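## Task

Press each drive blank marked with a green sticker fully home so it latches, and leave every other blank untouched. The rack is loose on the table: it may tilt only a little, must finish in its original spot, and the blanks must stay latched without the robot holding them.

## Robot and tools

Robot: two 6-joint arms, left_arm and right_arm, each ending in a two-finger gripper. Their bases sit at left_arm (+0.046, +0.227, 0) m and right_arm (-0.007, -0.373, 0) m, nearly unrotated (right_arm yawed about -10 degrees). The shared scene frame has its origin on the table top between the arms, +z up, +x outward over the table, and left_arm on the +y side. The arm names are not image sides.

Gripper axes: the fingers point along the gripper's +z and close along its y axis. The reported hand position is the point between the finger pads, roughly 1 cm short of the tips. Joint ranges (rad, base to gripper): waist -2.618 to 3.054, shoulder 0 to 3.142, elbow 0 to 3.142, wrist pitch -1.571 to 1.571, wrist yaw -1.571 to 1.571, wrist roll -2.094 to 2.094. The elbow never goes fully straight.

The 14-number row (used by execute_actions and move): seven numbers for left_arm, then seven for right_arm, always all 14 even if one arm is idle, each in [-1, 1]. Per arm: dx, dy, dz, rx, ry, rz, opening. dx to rz are an offset, not a pose: expressed in that gripper's own axes and measured from the gripper pose printed in the most recent result that showed it (before any such result in the scene, and for second or later calls in one reply, from where the gripper actually is when the call starts). Scale: 1.0 equals 0.6 m of travel or 180 degrees; rx, ry, rz form one rotation vector. Opening is absolute: +1 fully open (0.093 m), -1 closed. Sending all-zero offsets does not hold still; it drives the arm back to the reference pose. To keep an arm put, send the offset back to where it should be in the first call, zeros afterwards, and always its intended opening.

execute_actions: argument actions is a list holding at most one item. An empty list just returns the state. An action {"rows": [...], "steps": n} runs up to 15 control steps of 1/30 s (default 15); each row covers one step, and the final row repeats if rows run out. Every row is counted from the same reference pose, not from the row before. A wait {"steps": n} (up to 300) sends nothing new and returns n steps after the previous result, reply time included. Optional pictures (boolean) controls whether images come back. A refused call moves nothing.

move: target is one 14-number row as above; speed is the path's top speed in m/s, 0.002 to 0.5, default 0.25 (rotation up to twice that in rad/s). Both grippers travel straight lines that finish together in 0.5 to 10 s; longer paths are cut off at 10 s. Openings are sent at the start. Paths ignore obstacles and the other arm; grippers lag, can drift, and can exceed the speed, especially at full reach. Faster contact and targets set deeper past a surface push harder. The result adds a "move:" line giving the ending (done, off_target, moving, held, fault), any limits (paced = the pose sent was clipped; held = a check blocked some steps, after which the arm may jump fast) and each gripper's distance to its target.

wait: seconds from 0 to 10; the robot gets nothing new.

zoom_image: camera (cam_head_left, cam_head_right, cam_left_wrist, cam_right_wrist, all 896x504) and region [x0, y0, x1, y1] in pixels from the top-left, at most 504 by 504. Useful for reading sticker colours. read_manual returns only licence text. finished_scene takes the current scene number, ends it irreversibly and reports success; replying without any tool call ends everything.

Motion details: each step the commanded pose is clipped to within 70 mm and 16 degrees of the measured one; the controller favours position over orientation when both cannot be met. Friction may leave the gripper up to about 31 mm off, and smaller commands may do nothing. After an action, the arm continues only to its last clipped pose, so check the reported pose and send the remainder. Time keeps running while you think.

Results: the state line gives each gripper's position (m) and quat_wxyz in the scene frame; it can be slightly wrong at long reach. "Hand target" shows where the controller is currently driving each gripper. "pose unreachable" and HELD mark steps that a clearance check altered or blocked. grip_measured is the finger motor on the opening scale; pads meet near -0.94 and each mm of object width adds about 0.0208, with a fixed per-gripper error up to about 0.02. Joint positions end with the gripper gap in metres. MOTOR HOT warns from 75 °C; at 90 °C that arm stops for 10 s, and at 100 °C it loses hold and drops; these appear as OVER-TEMPERATURE FAULT. A FAULT line stops an arm's action or wait.

Cautions: approach the blanks slowly and aim only a little past the contact so the unfastened rack is not shoved or tipped; keep it where it began. Press only the blanks with the required sticker colour. Do not knock anything off the table, and keep the arms from hitting or pressing each other. Avoid slams, hard hits and long holding loads. Retract the gripper before finishing so the blanks stay latched on their own.

Each tool is called after "Request:" as name([rows], argument=value, ...), one row to a line, values as JSON.

## Session

Request:
execute_actions(actions=[])

Scene clock: 0.00 s of 4500.00 s.
left_arm: end_effector_position=(+0.3893, +0.4723, +0.1418) grip_measured=+0.988 end_effector_quat_wxyz=(+0.478, -0.479, +0.487, -0.552) | right_arm: end_effector_position=(+0.0719, +0.1349, +0.1464) grip_measured=+0.992 end_effector_quat_wxyz=(-0.095, -0.507, +0.744, +0.424)
Joint positions: left_arm=[ 0.969  2.025  0.636  1.524  1.051 -1.752  0.093] | right_arm=[ 1.347  2.18   1.896 -0.873 -0.825  0.162  0.093]
Joint velocities: left_arm=[-0.002 -0.032  0.002  0.037  0.007  0.007 -0.   ] | right_arm=[ 0.002  0.012 -0.007 -0.022 -0.007  0.007  0.001]
Motor temperatures (°C, as the motors report them): left_arm=[25 25 24 24 26 24] | right_arm=[25 23 24 23 25 25]
Hand target (left_arm): +0.389, +0.472, +0.142; +0.478, -0.479, +0.487, -0.552
Hand target (right_arm): +0.072, +0.135, +0.146; -0.095, -0.507, +0.744, +0.424

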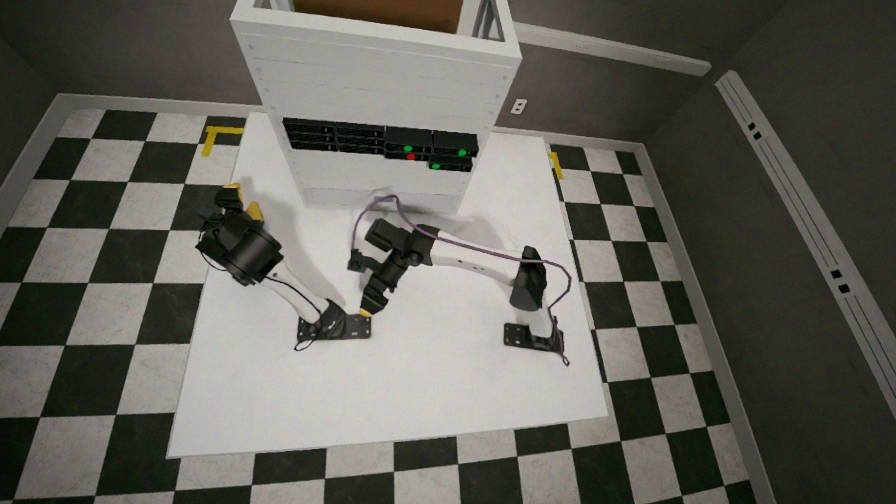

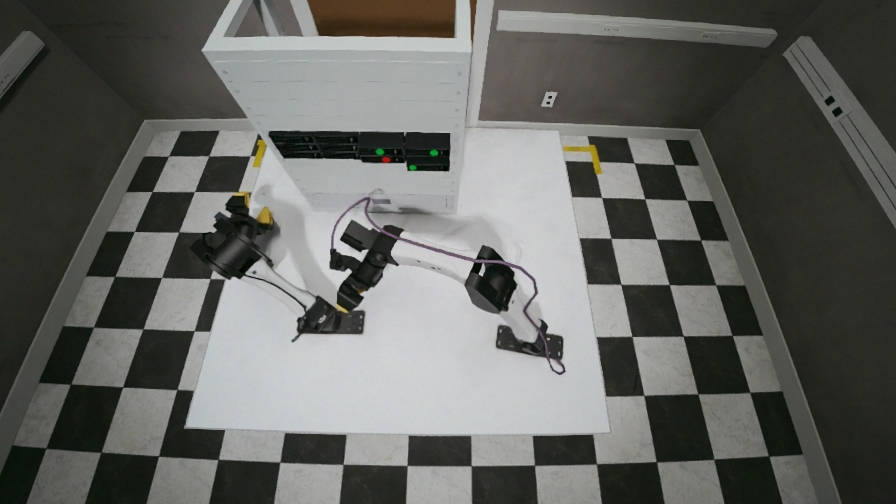

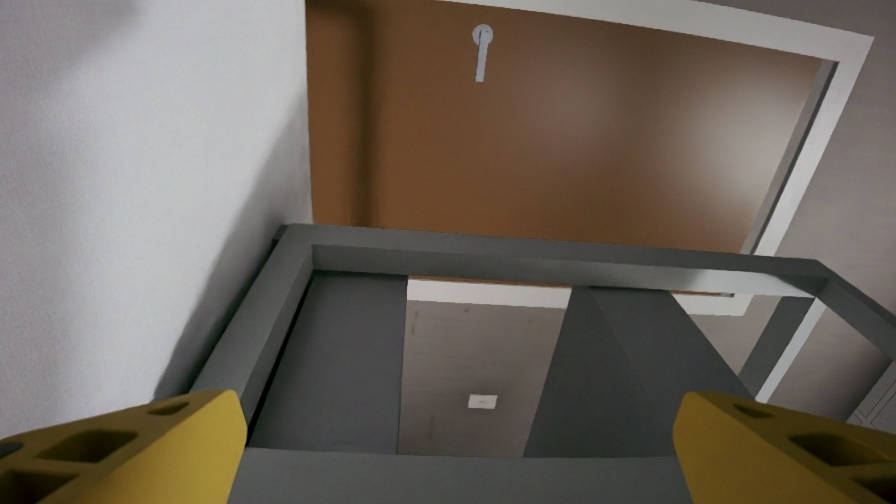

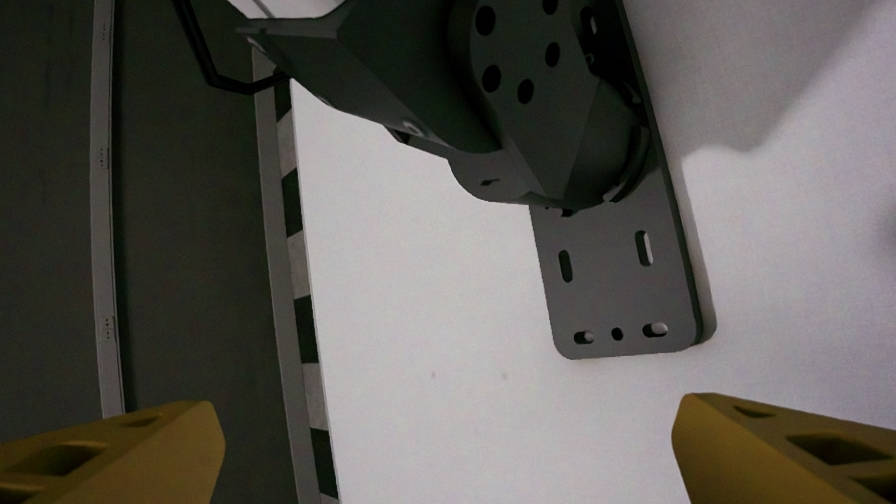

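Request:
move(target=[0,0,0,0,0,0,1,0.087,-0.058,-0.52,0.516,-0.465,0.046,-1])

Request:
zoom_image(camera="cam_head_left", region=[220,60,540,240])

Scene clock: 14.63 s of 4500.00 s.
left_arm: end_effector_position=(+0.3893, +0.4723, +0.1418) grip_measured=+0.988 end_effector_quat_wxyz=(+0.478, -0.479, +0.487, -0.552) | right_arm: end_effector_position=(+0.2443, -0.0787, +0.3165) grip_measured=-1.000 end_effector_quat_wxyz=(+0.715, +0.012, +0.699, +0.032)
Joint positions: left_arm=[ 0.969  2.025  0.636  1.524  1.051 -1.752  0.093] | right_arm=[ 1.465  1.435  0.921  0.592  1.262 -0.012  0.   ]
Joint velocities: left_arm=[ 0.002 -0.017 -0.007 -0.051  0.007  0.007 -0.   ] | right_arm=[-0.002  0.022  0.002  0.007  0.007 -0.066  0.   ]
Motor temperatures (°C, as the motors report them): left_arm=[25 28 25 28 26 24] | right_arm=[25 28 26 24 25 25]
Hand target (left_arm): +0.389, +0.472, +0.142; +0.478, -0.479, +0.487, -0.552
Hand target (right_arm): +0.248, -0.080, +0.302; +0.712, +0.001, +0.703, +0.009
Off the commanded pose (left_arm): 0.000 m, 0 deg.
Off the commanded pose (right_arm): 0.017 m, 4 deg.
After step 90, 6.30 s passed at rest.
move: off_target (right_arm)

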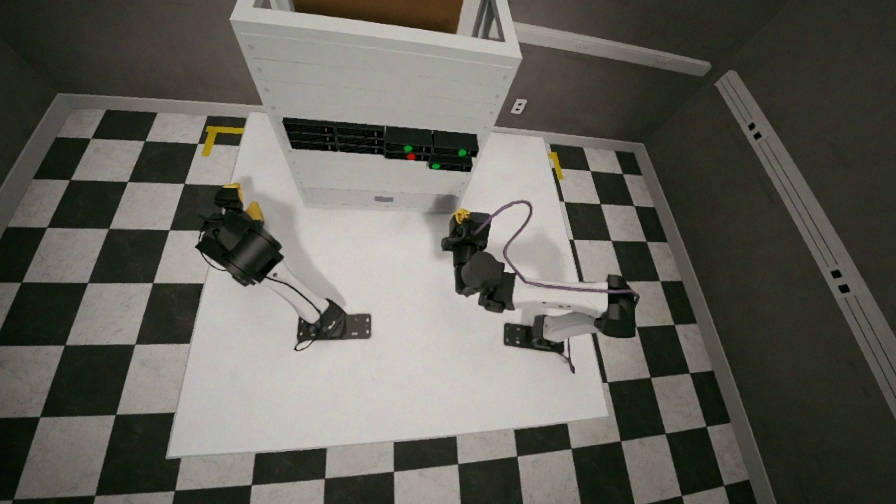

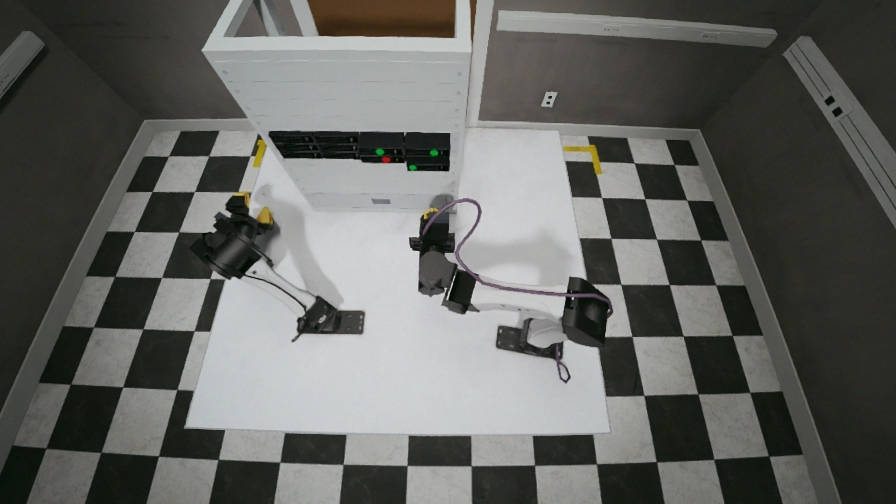

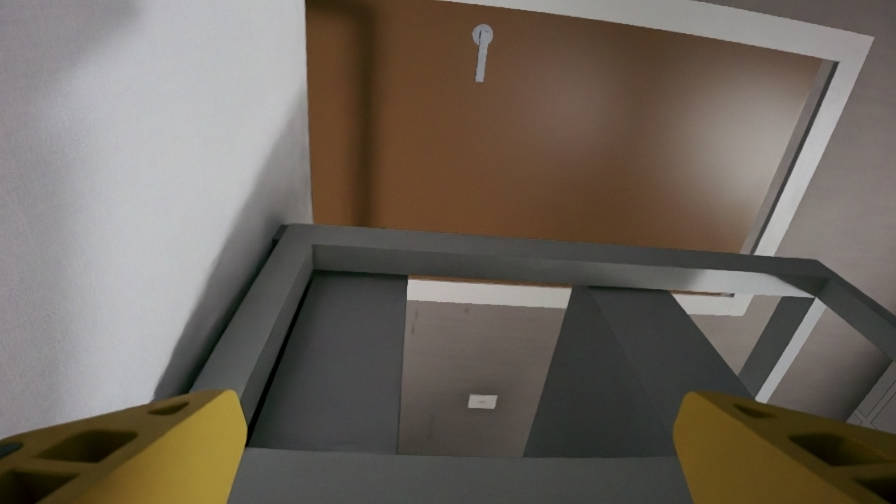

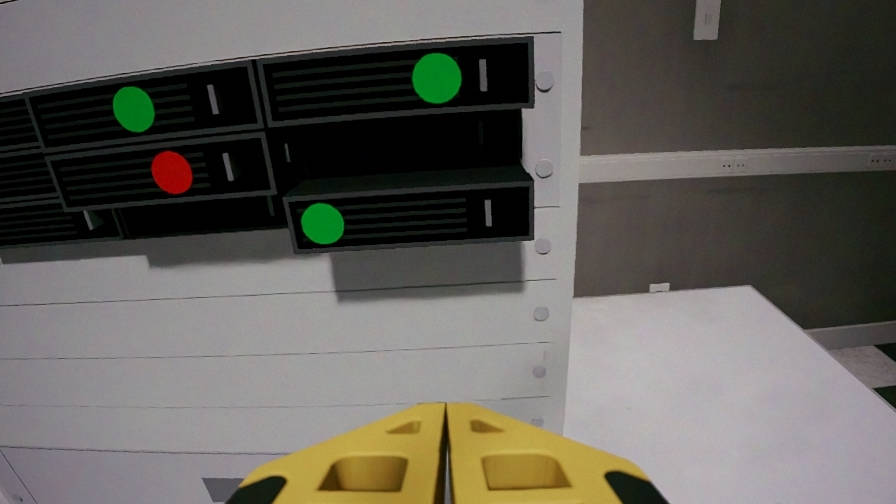

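Region (220, 60, 540, 240) of cam_head_left's 896x504 image, scaled by 1.575, with more detail than that image has; it fills the top 284 rows of this view, and the rest is white.

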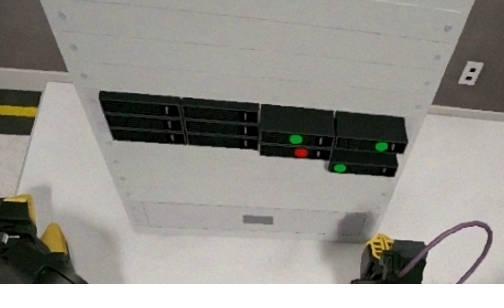

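Request:
move(target=[0,0,0,0,0,0,1,-0.1,0.04,0.13,0,0,-0.02,-1])

Scene clock: 18.03 s of 4500.00 s.
left_arm: end_effector_position=(+0.3893, +0.4723, +0.1418) grip_measured=+0.988 end_effector_quat_wxyz=(+0.478, -0.479, +0.487, -0.552) | right_arm: end_effector_position=(+0.3157, -0.0599, +0.3836) grip_measured=-1.000 end_effector_quat_wxyz=(+0.718, -0.007, +0.696, +0.014)
Joint positions: left_arm=[ 0.969  2.025  0.636  1.524  1.051 -1.752  0.093] | right_arm=[ 1.28   1.565  1.307  0.325  1.076 -0.049  0.   ]
Joint velocities: left_arm=[-0.017  0.012 -0.002 -0.022 -0.007 -0.037  0.   ] | right_arm=[-0.002 -0.017  0.012 -0.066  0.007  0.037  0.   ]
Motor temperatures (°C, as the motors report them): left_arm=[25 29 25 28 26 24] | right_arm=[25 28 26 25 25 25]
Hand target (left_arm): +0.389, +0.472, +0.142; +0.478, -0.479, +0.487, -0.552
Hand target (right_arm): +0.321, -0.056, +0.379; +0.715, -0.010, +0.699, +0.010
Off the commanded pose (left_arm): 0.000 m, 0 deg.
Off the commanded pose (right_arm): 0.007 m, 1 deg.
move: done

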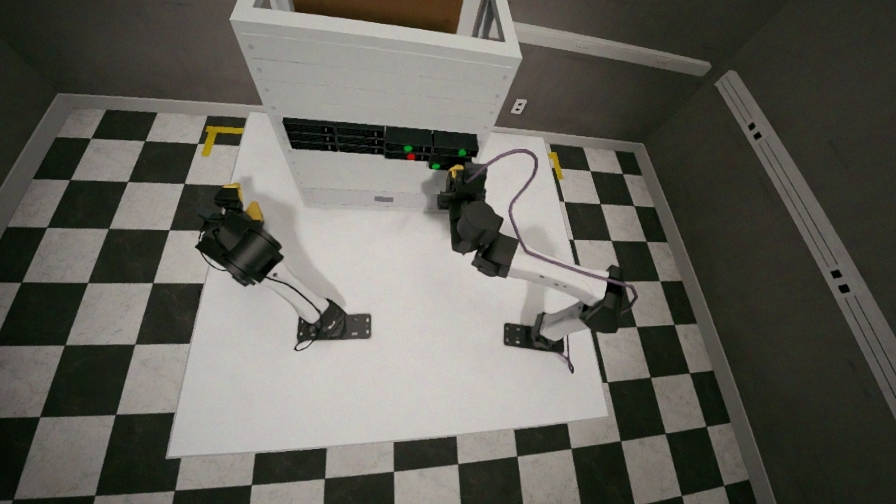

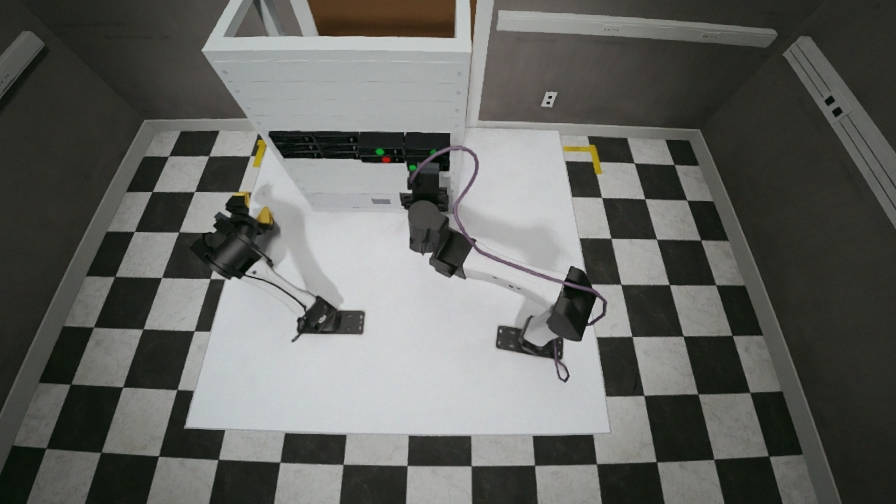

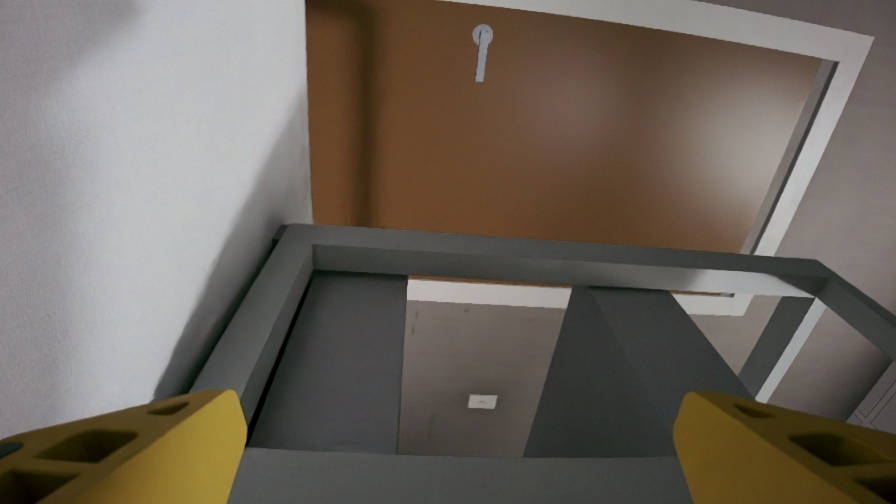

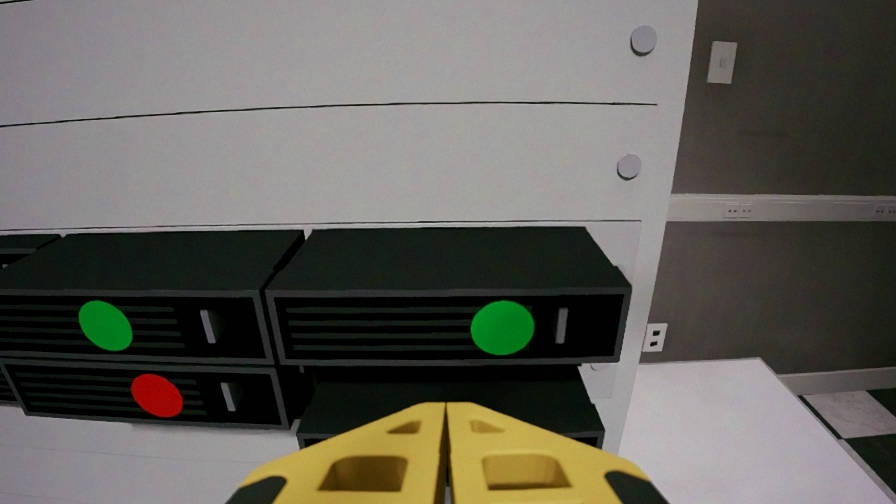

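Request:
move(target=[0,0,0,0,0,0,1,0.015,0.01,0.125,0,0,0,-1], speed=0.03)

Scene clock: 22.40 s of 4500.00 s.
left_arm: end_effector_position=(+0.3893, +0.4723, +0.1418) grip_measured=+0.988 end_effector_quat_wxyz=(+0.478, -0.479, +0.487, -0.552) | right_arm: end_effector_position=(+0.3735, -0.0577, +0.3823) grip_measured=-1.000 end_effector_quat_wxyz=(+0.718, -0.002, +0.696, +0.007)
Joint positions: left_arm=[ 0.969  2.025  0.636  1.524  1.051 -1.752  0.093] | right_arm=[ 1.149  1.692  1.441  0.308  0.962 -0.039  0.   ]
Joint velocities: left_arm=[-0.012 -0.002 -0.007  0.007 -0.037  0.066 -0.001] | right_arm=[-0.007 -0.007 -0.002 -0.081  0.022  0.051  0.   ]
Motor temperatures (°C, as the motors report them): left_arm=[25 29 25 29 26 24] | right_arm=[25 28 27 25 25 25]
Hand target (left_arm): +0.389, +0.472, +0.142; +0.478, -0.479, +0.487, -0.552
Hand target (right_arm): +0.390, -0.054, +0.376; +0.718, -0.006, +0.696, +0.015
Off the commanded pose (left_arm): 0.000 m, 0 deg.
Off the commanded pose (right_arm): 0.019 m, 1 deg.
move: off_target (right_arm)

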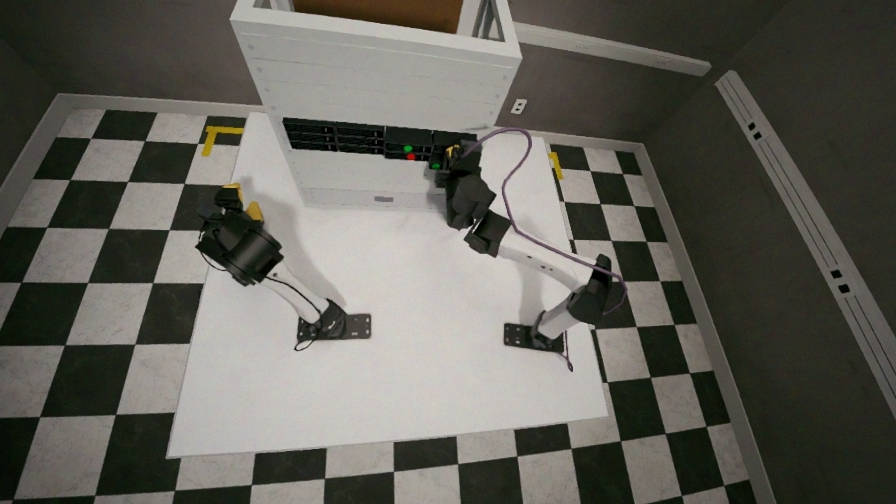

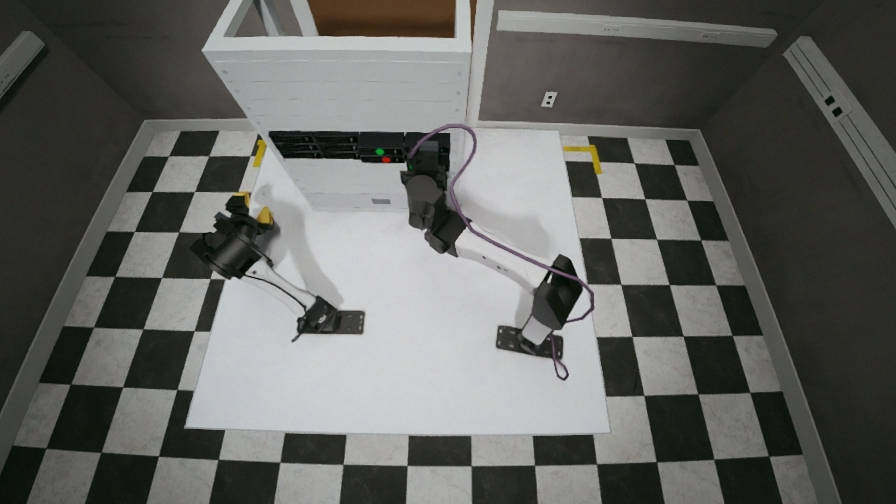

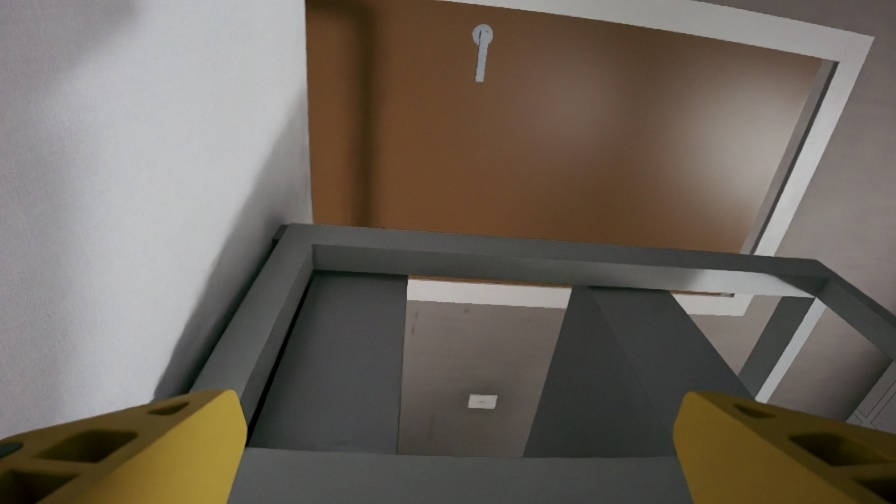

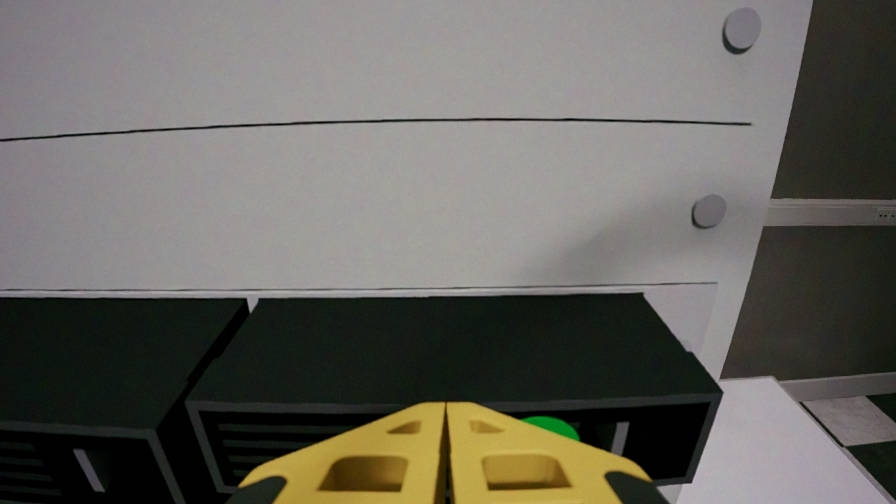

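Request:
move(target=[0,0,0,0,0,0,1,0.015,0.005,0.075,0,0,0,-1], speed=0.02)

Scene clock: 26.17 s of 4500.00 s.
left_arm: end_effector_position=(+0.3893, +0.4723, +0.1418) grip_measured=+0.988 end_effector_quat_wxyz=(+0.478, -0.479, +0.487, -0.552) | right_arm: end_effector_position=(+0.3991, -0.0574, +0.3822) grip_measured=-1.000 end_effector_quat_wxyz=(+0.719, +0.002, +0.695, +0.003)
Joint positions: left_arm=[ 0.969  2.025  0.636  1.524  1.051 -1.752  0.093] | right_arm=[ 1.098  1.756  1.513  0.299  0.923 -0.039  0.   ]
Joint velocities: left_arm=[ 0.017  0.012 -0.002  0.022 -0.007  0.007  0.   ] | right_arm=[-0.012 -0.012  0.007  0.022 -0.022  0.022  0.   ]
Motor temperatures (°C, as the motors report them): left_arm=[25 30 25 29 26 24] | right_arm=[25 28 28 26 25 25]
Hand target (left_arm): +0.389, +0.472, +0.142; +0.478, -0.479, +0.487, -0.552
Hand target (right_arm): +0.418, -0.056, +0.374; +0.718, -0.001, +0.696, +0.007
Off the commanded pose (left_arm): 0.000 m, 0 deg.
Off the commanded pose (right_arm): 0.021 m, 1 deg.
move: off_target (right_arm)

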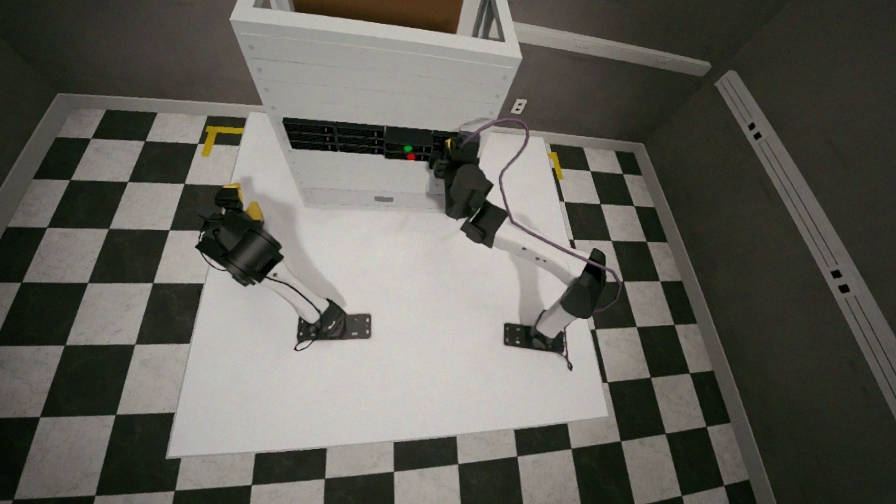

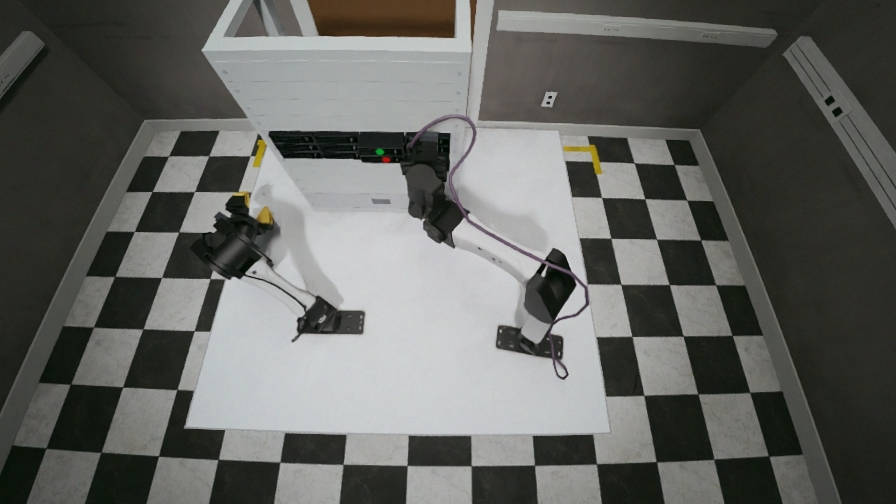

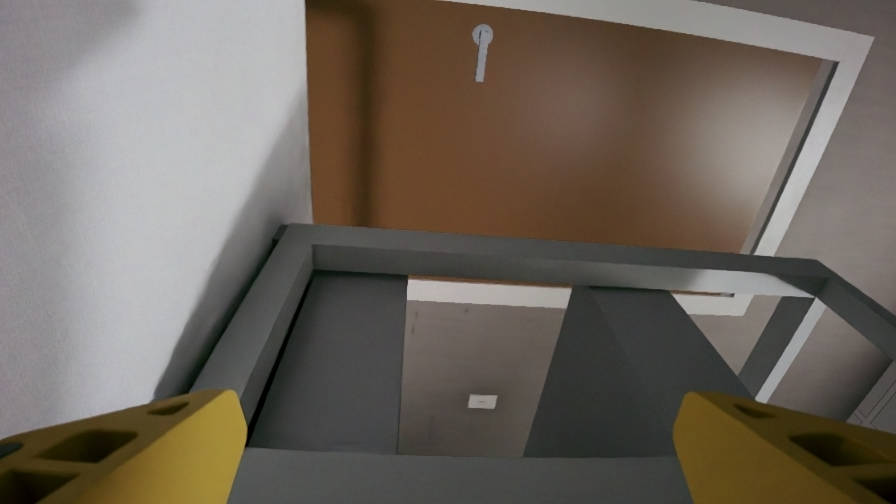

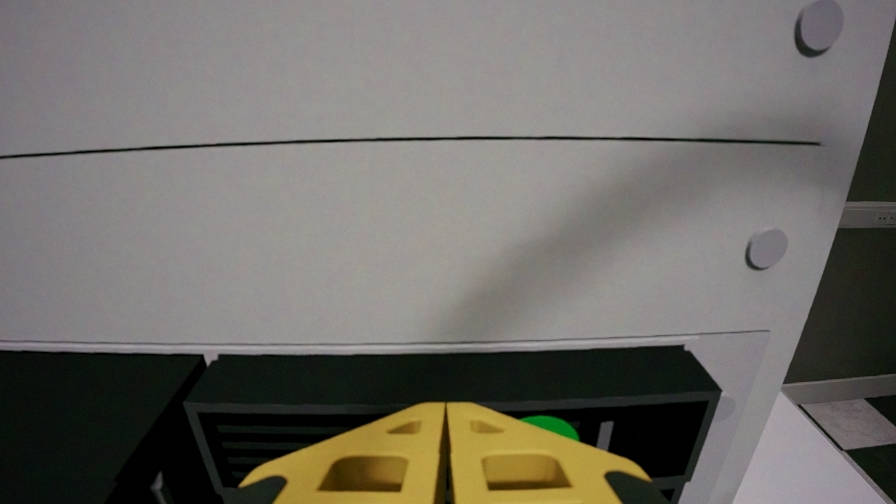

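Request:
move(target=[0,0,0,0,0,0,1,0.015,0.005,0.058,0,0,0,-1], speed=0.015)

Scene clock: 29.87 s of 4500.00 s.
left_arm: end_effector_position=(+0.3893, +0.4723, +0.1418) grip_measured=+0.988 end_effector_quat_wxyz=(+0.478, -0.479, +0.487, -0.552) | right_arm: end_effector_position=(+0.4019, -0.0579, +0.3823) grip_measured=-1.000 end_effector_quat_wxyz=(+0.716, +0.005, +0.698, -0.008)
Joint positions: left_arm=[ 0.969  2.025  0.636  1.524  1.051 -1.752  0.093] | right_arm=[ 1.097  1.77   1.541  0.273  0.94  -0.039  0.   ]
Joint velocities: left_arm=[-0.012  0.017 -0.002 -0.037 -0.051 -0.081  0.   ] | right_arm=[-0.002  0.012 -0.012 -0.037  0.095  0.081  0.   ]
Motor temperatures (°C, as the motors report them): left_arm=[25 30 25 30 26 24] | right_arm=[25 28 28 26 25 25]
Hand target (left_arm): +0.389, +0.472, +0.142; +0.478, -0.479, +0.487, -0.552
Hand target (right_arm): +0.431, -0.058, +0.373; +0.719, +0.002, +0.695, +0.002
Off the commanded pose (left_arm): 0.000 m, 0 deg.
Off the commanded pose (right_arm): 0.033 m, 1 deg.
move: off_target (right_arm)

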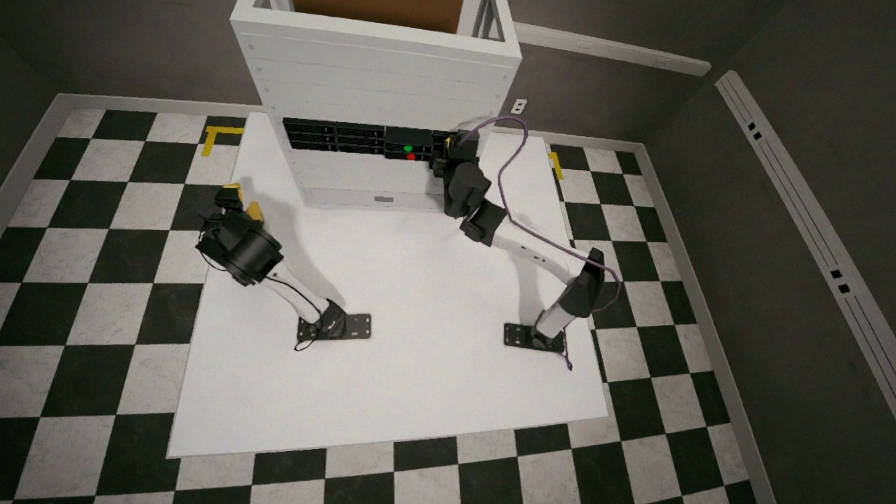

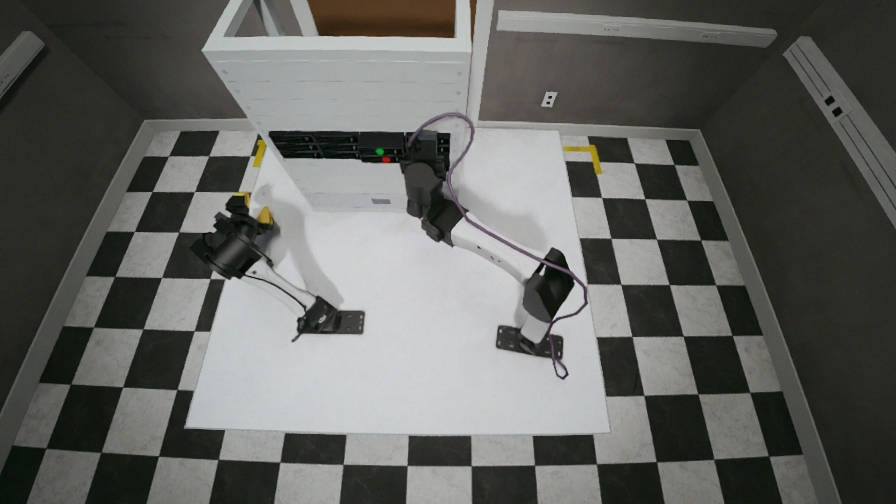

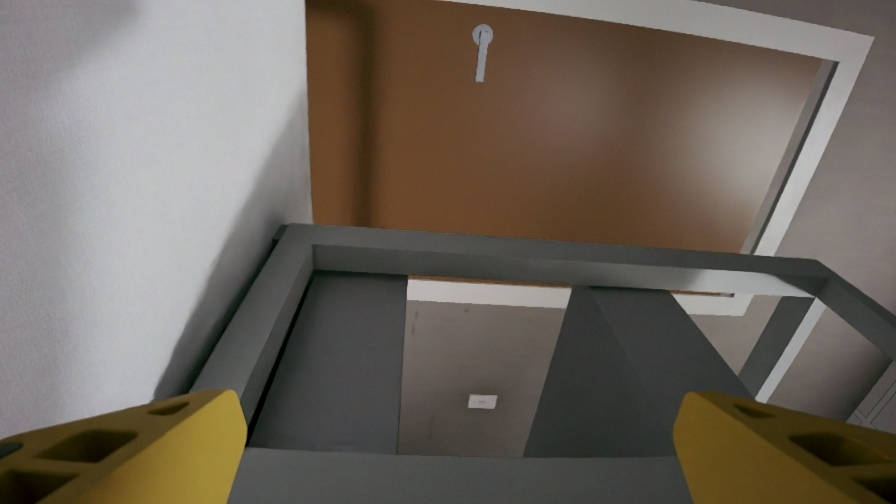

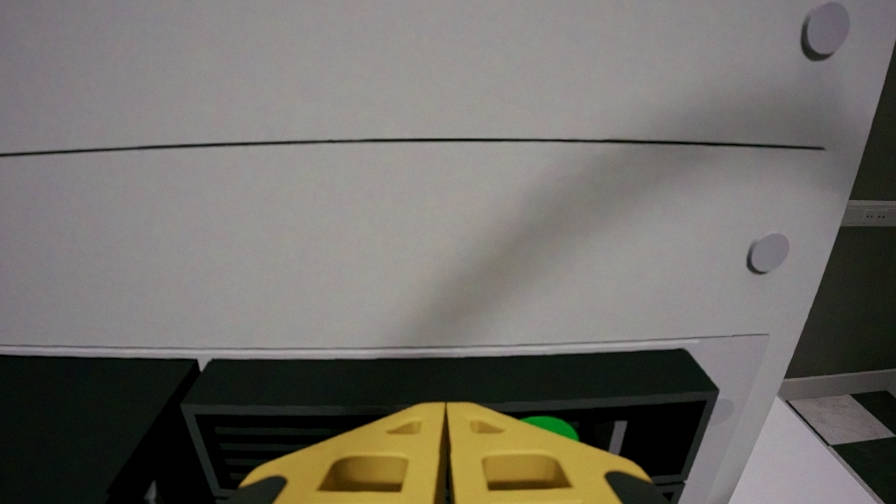

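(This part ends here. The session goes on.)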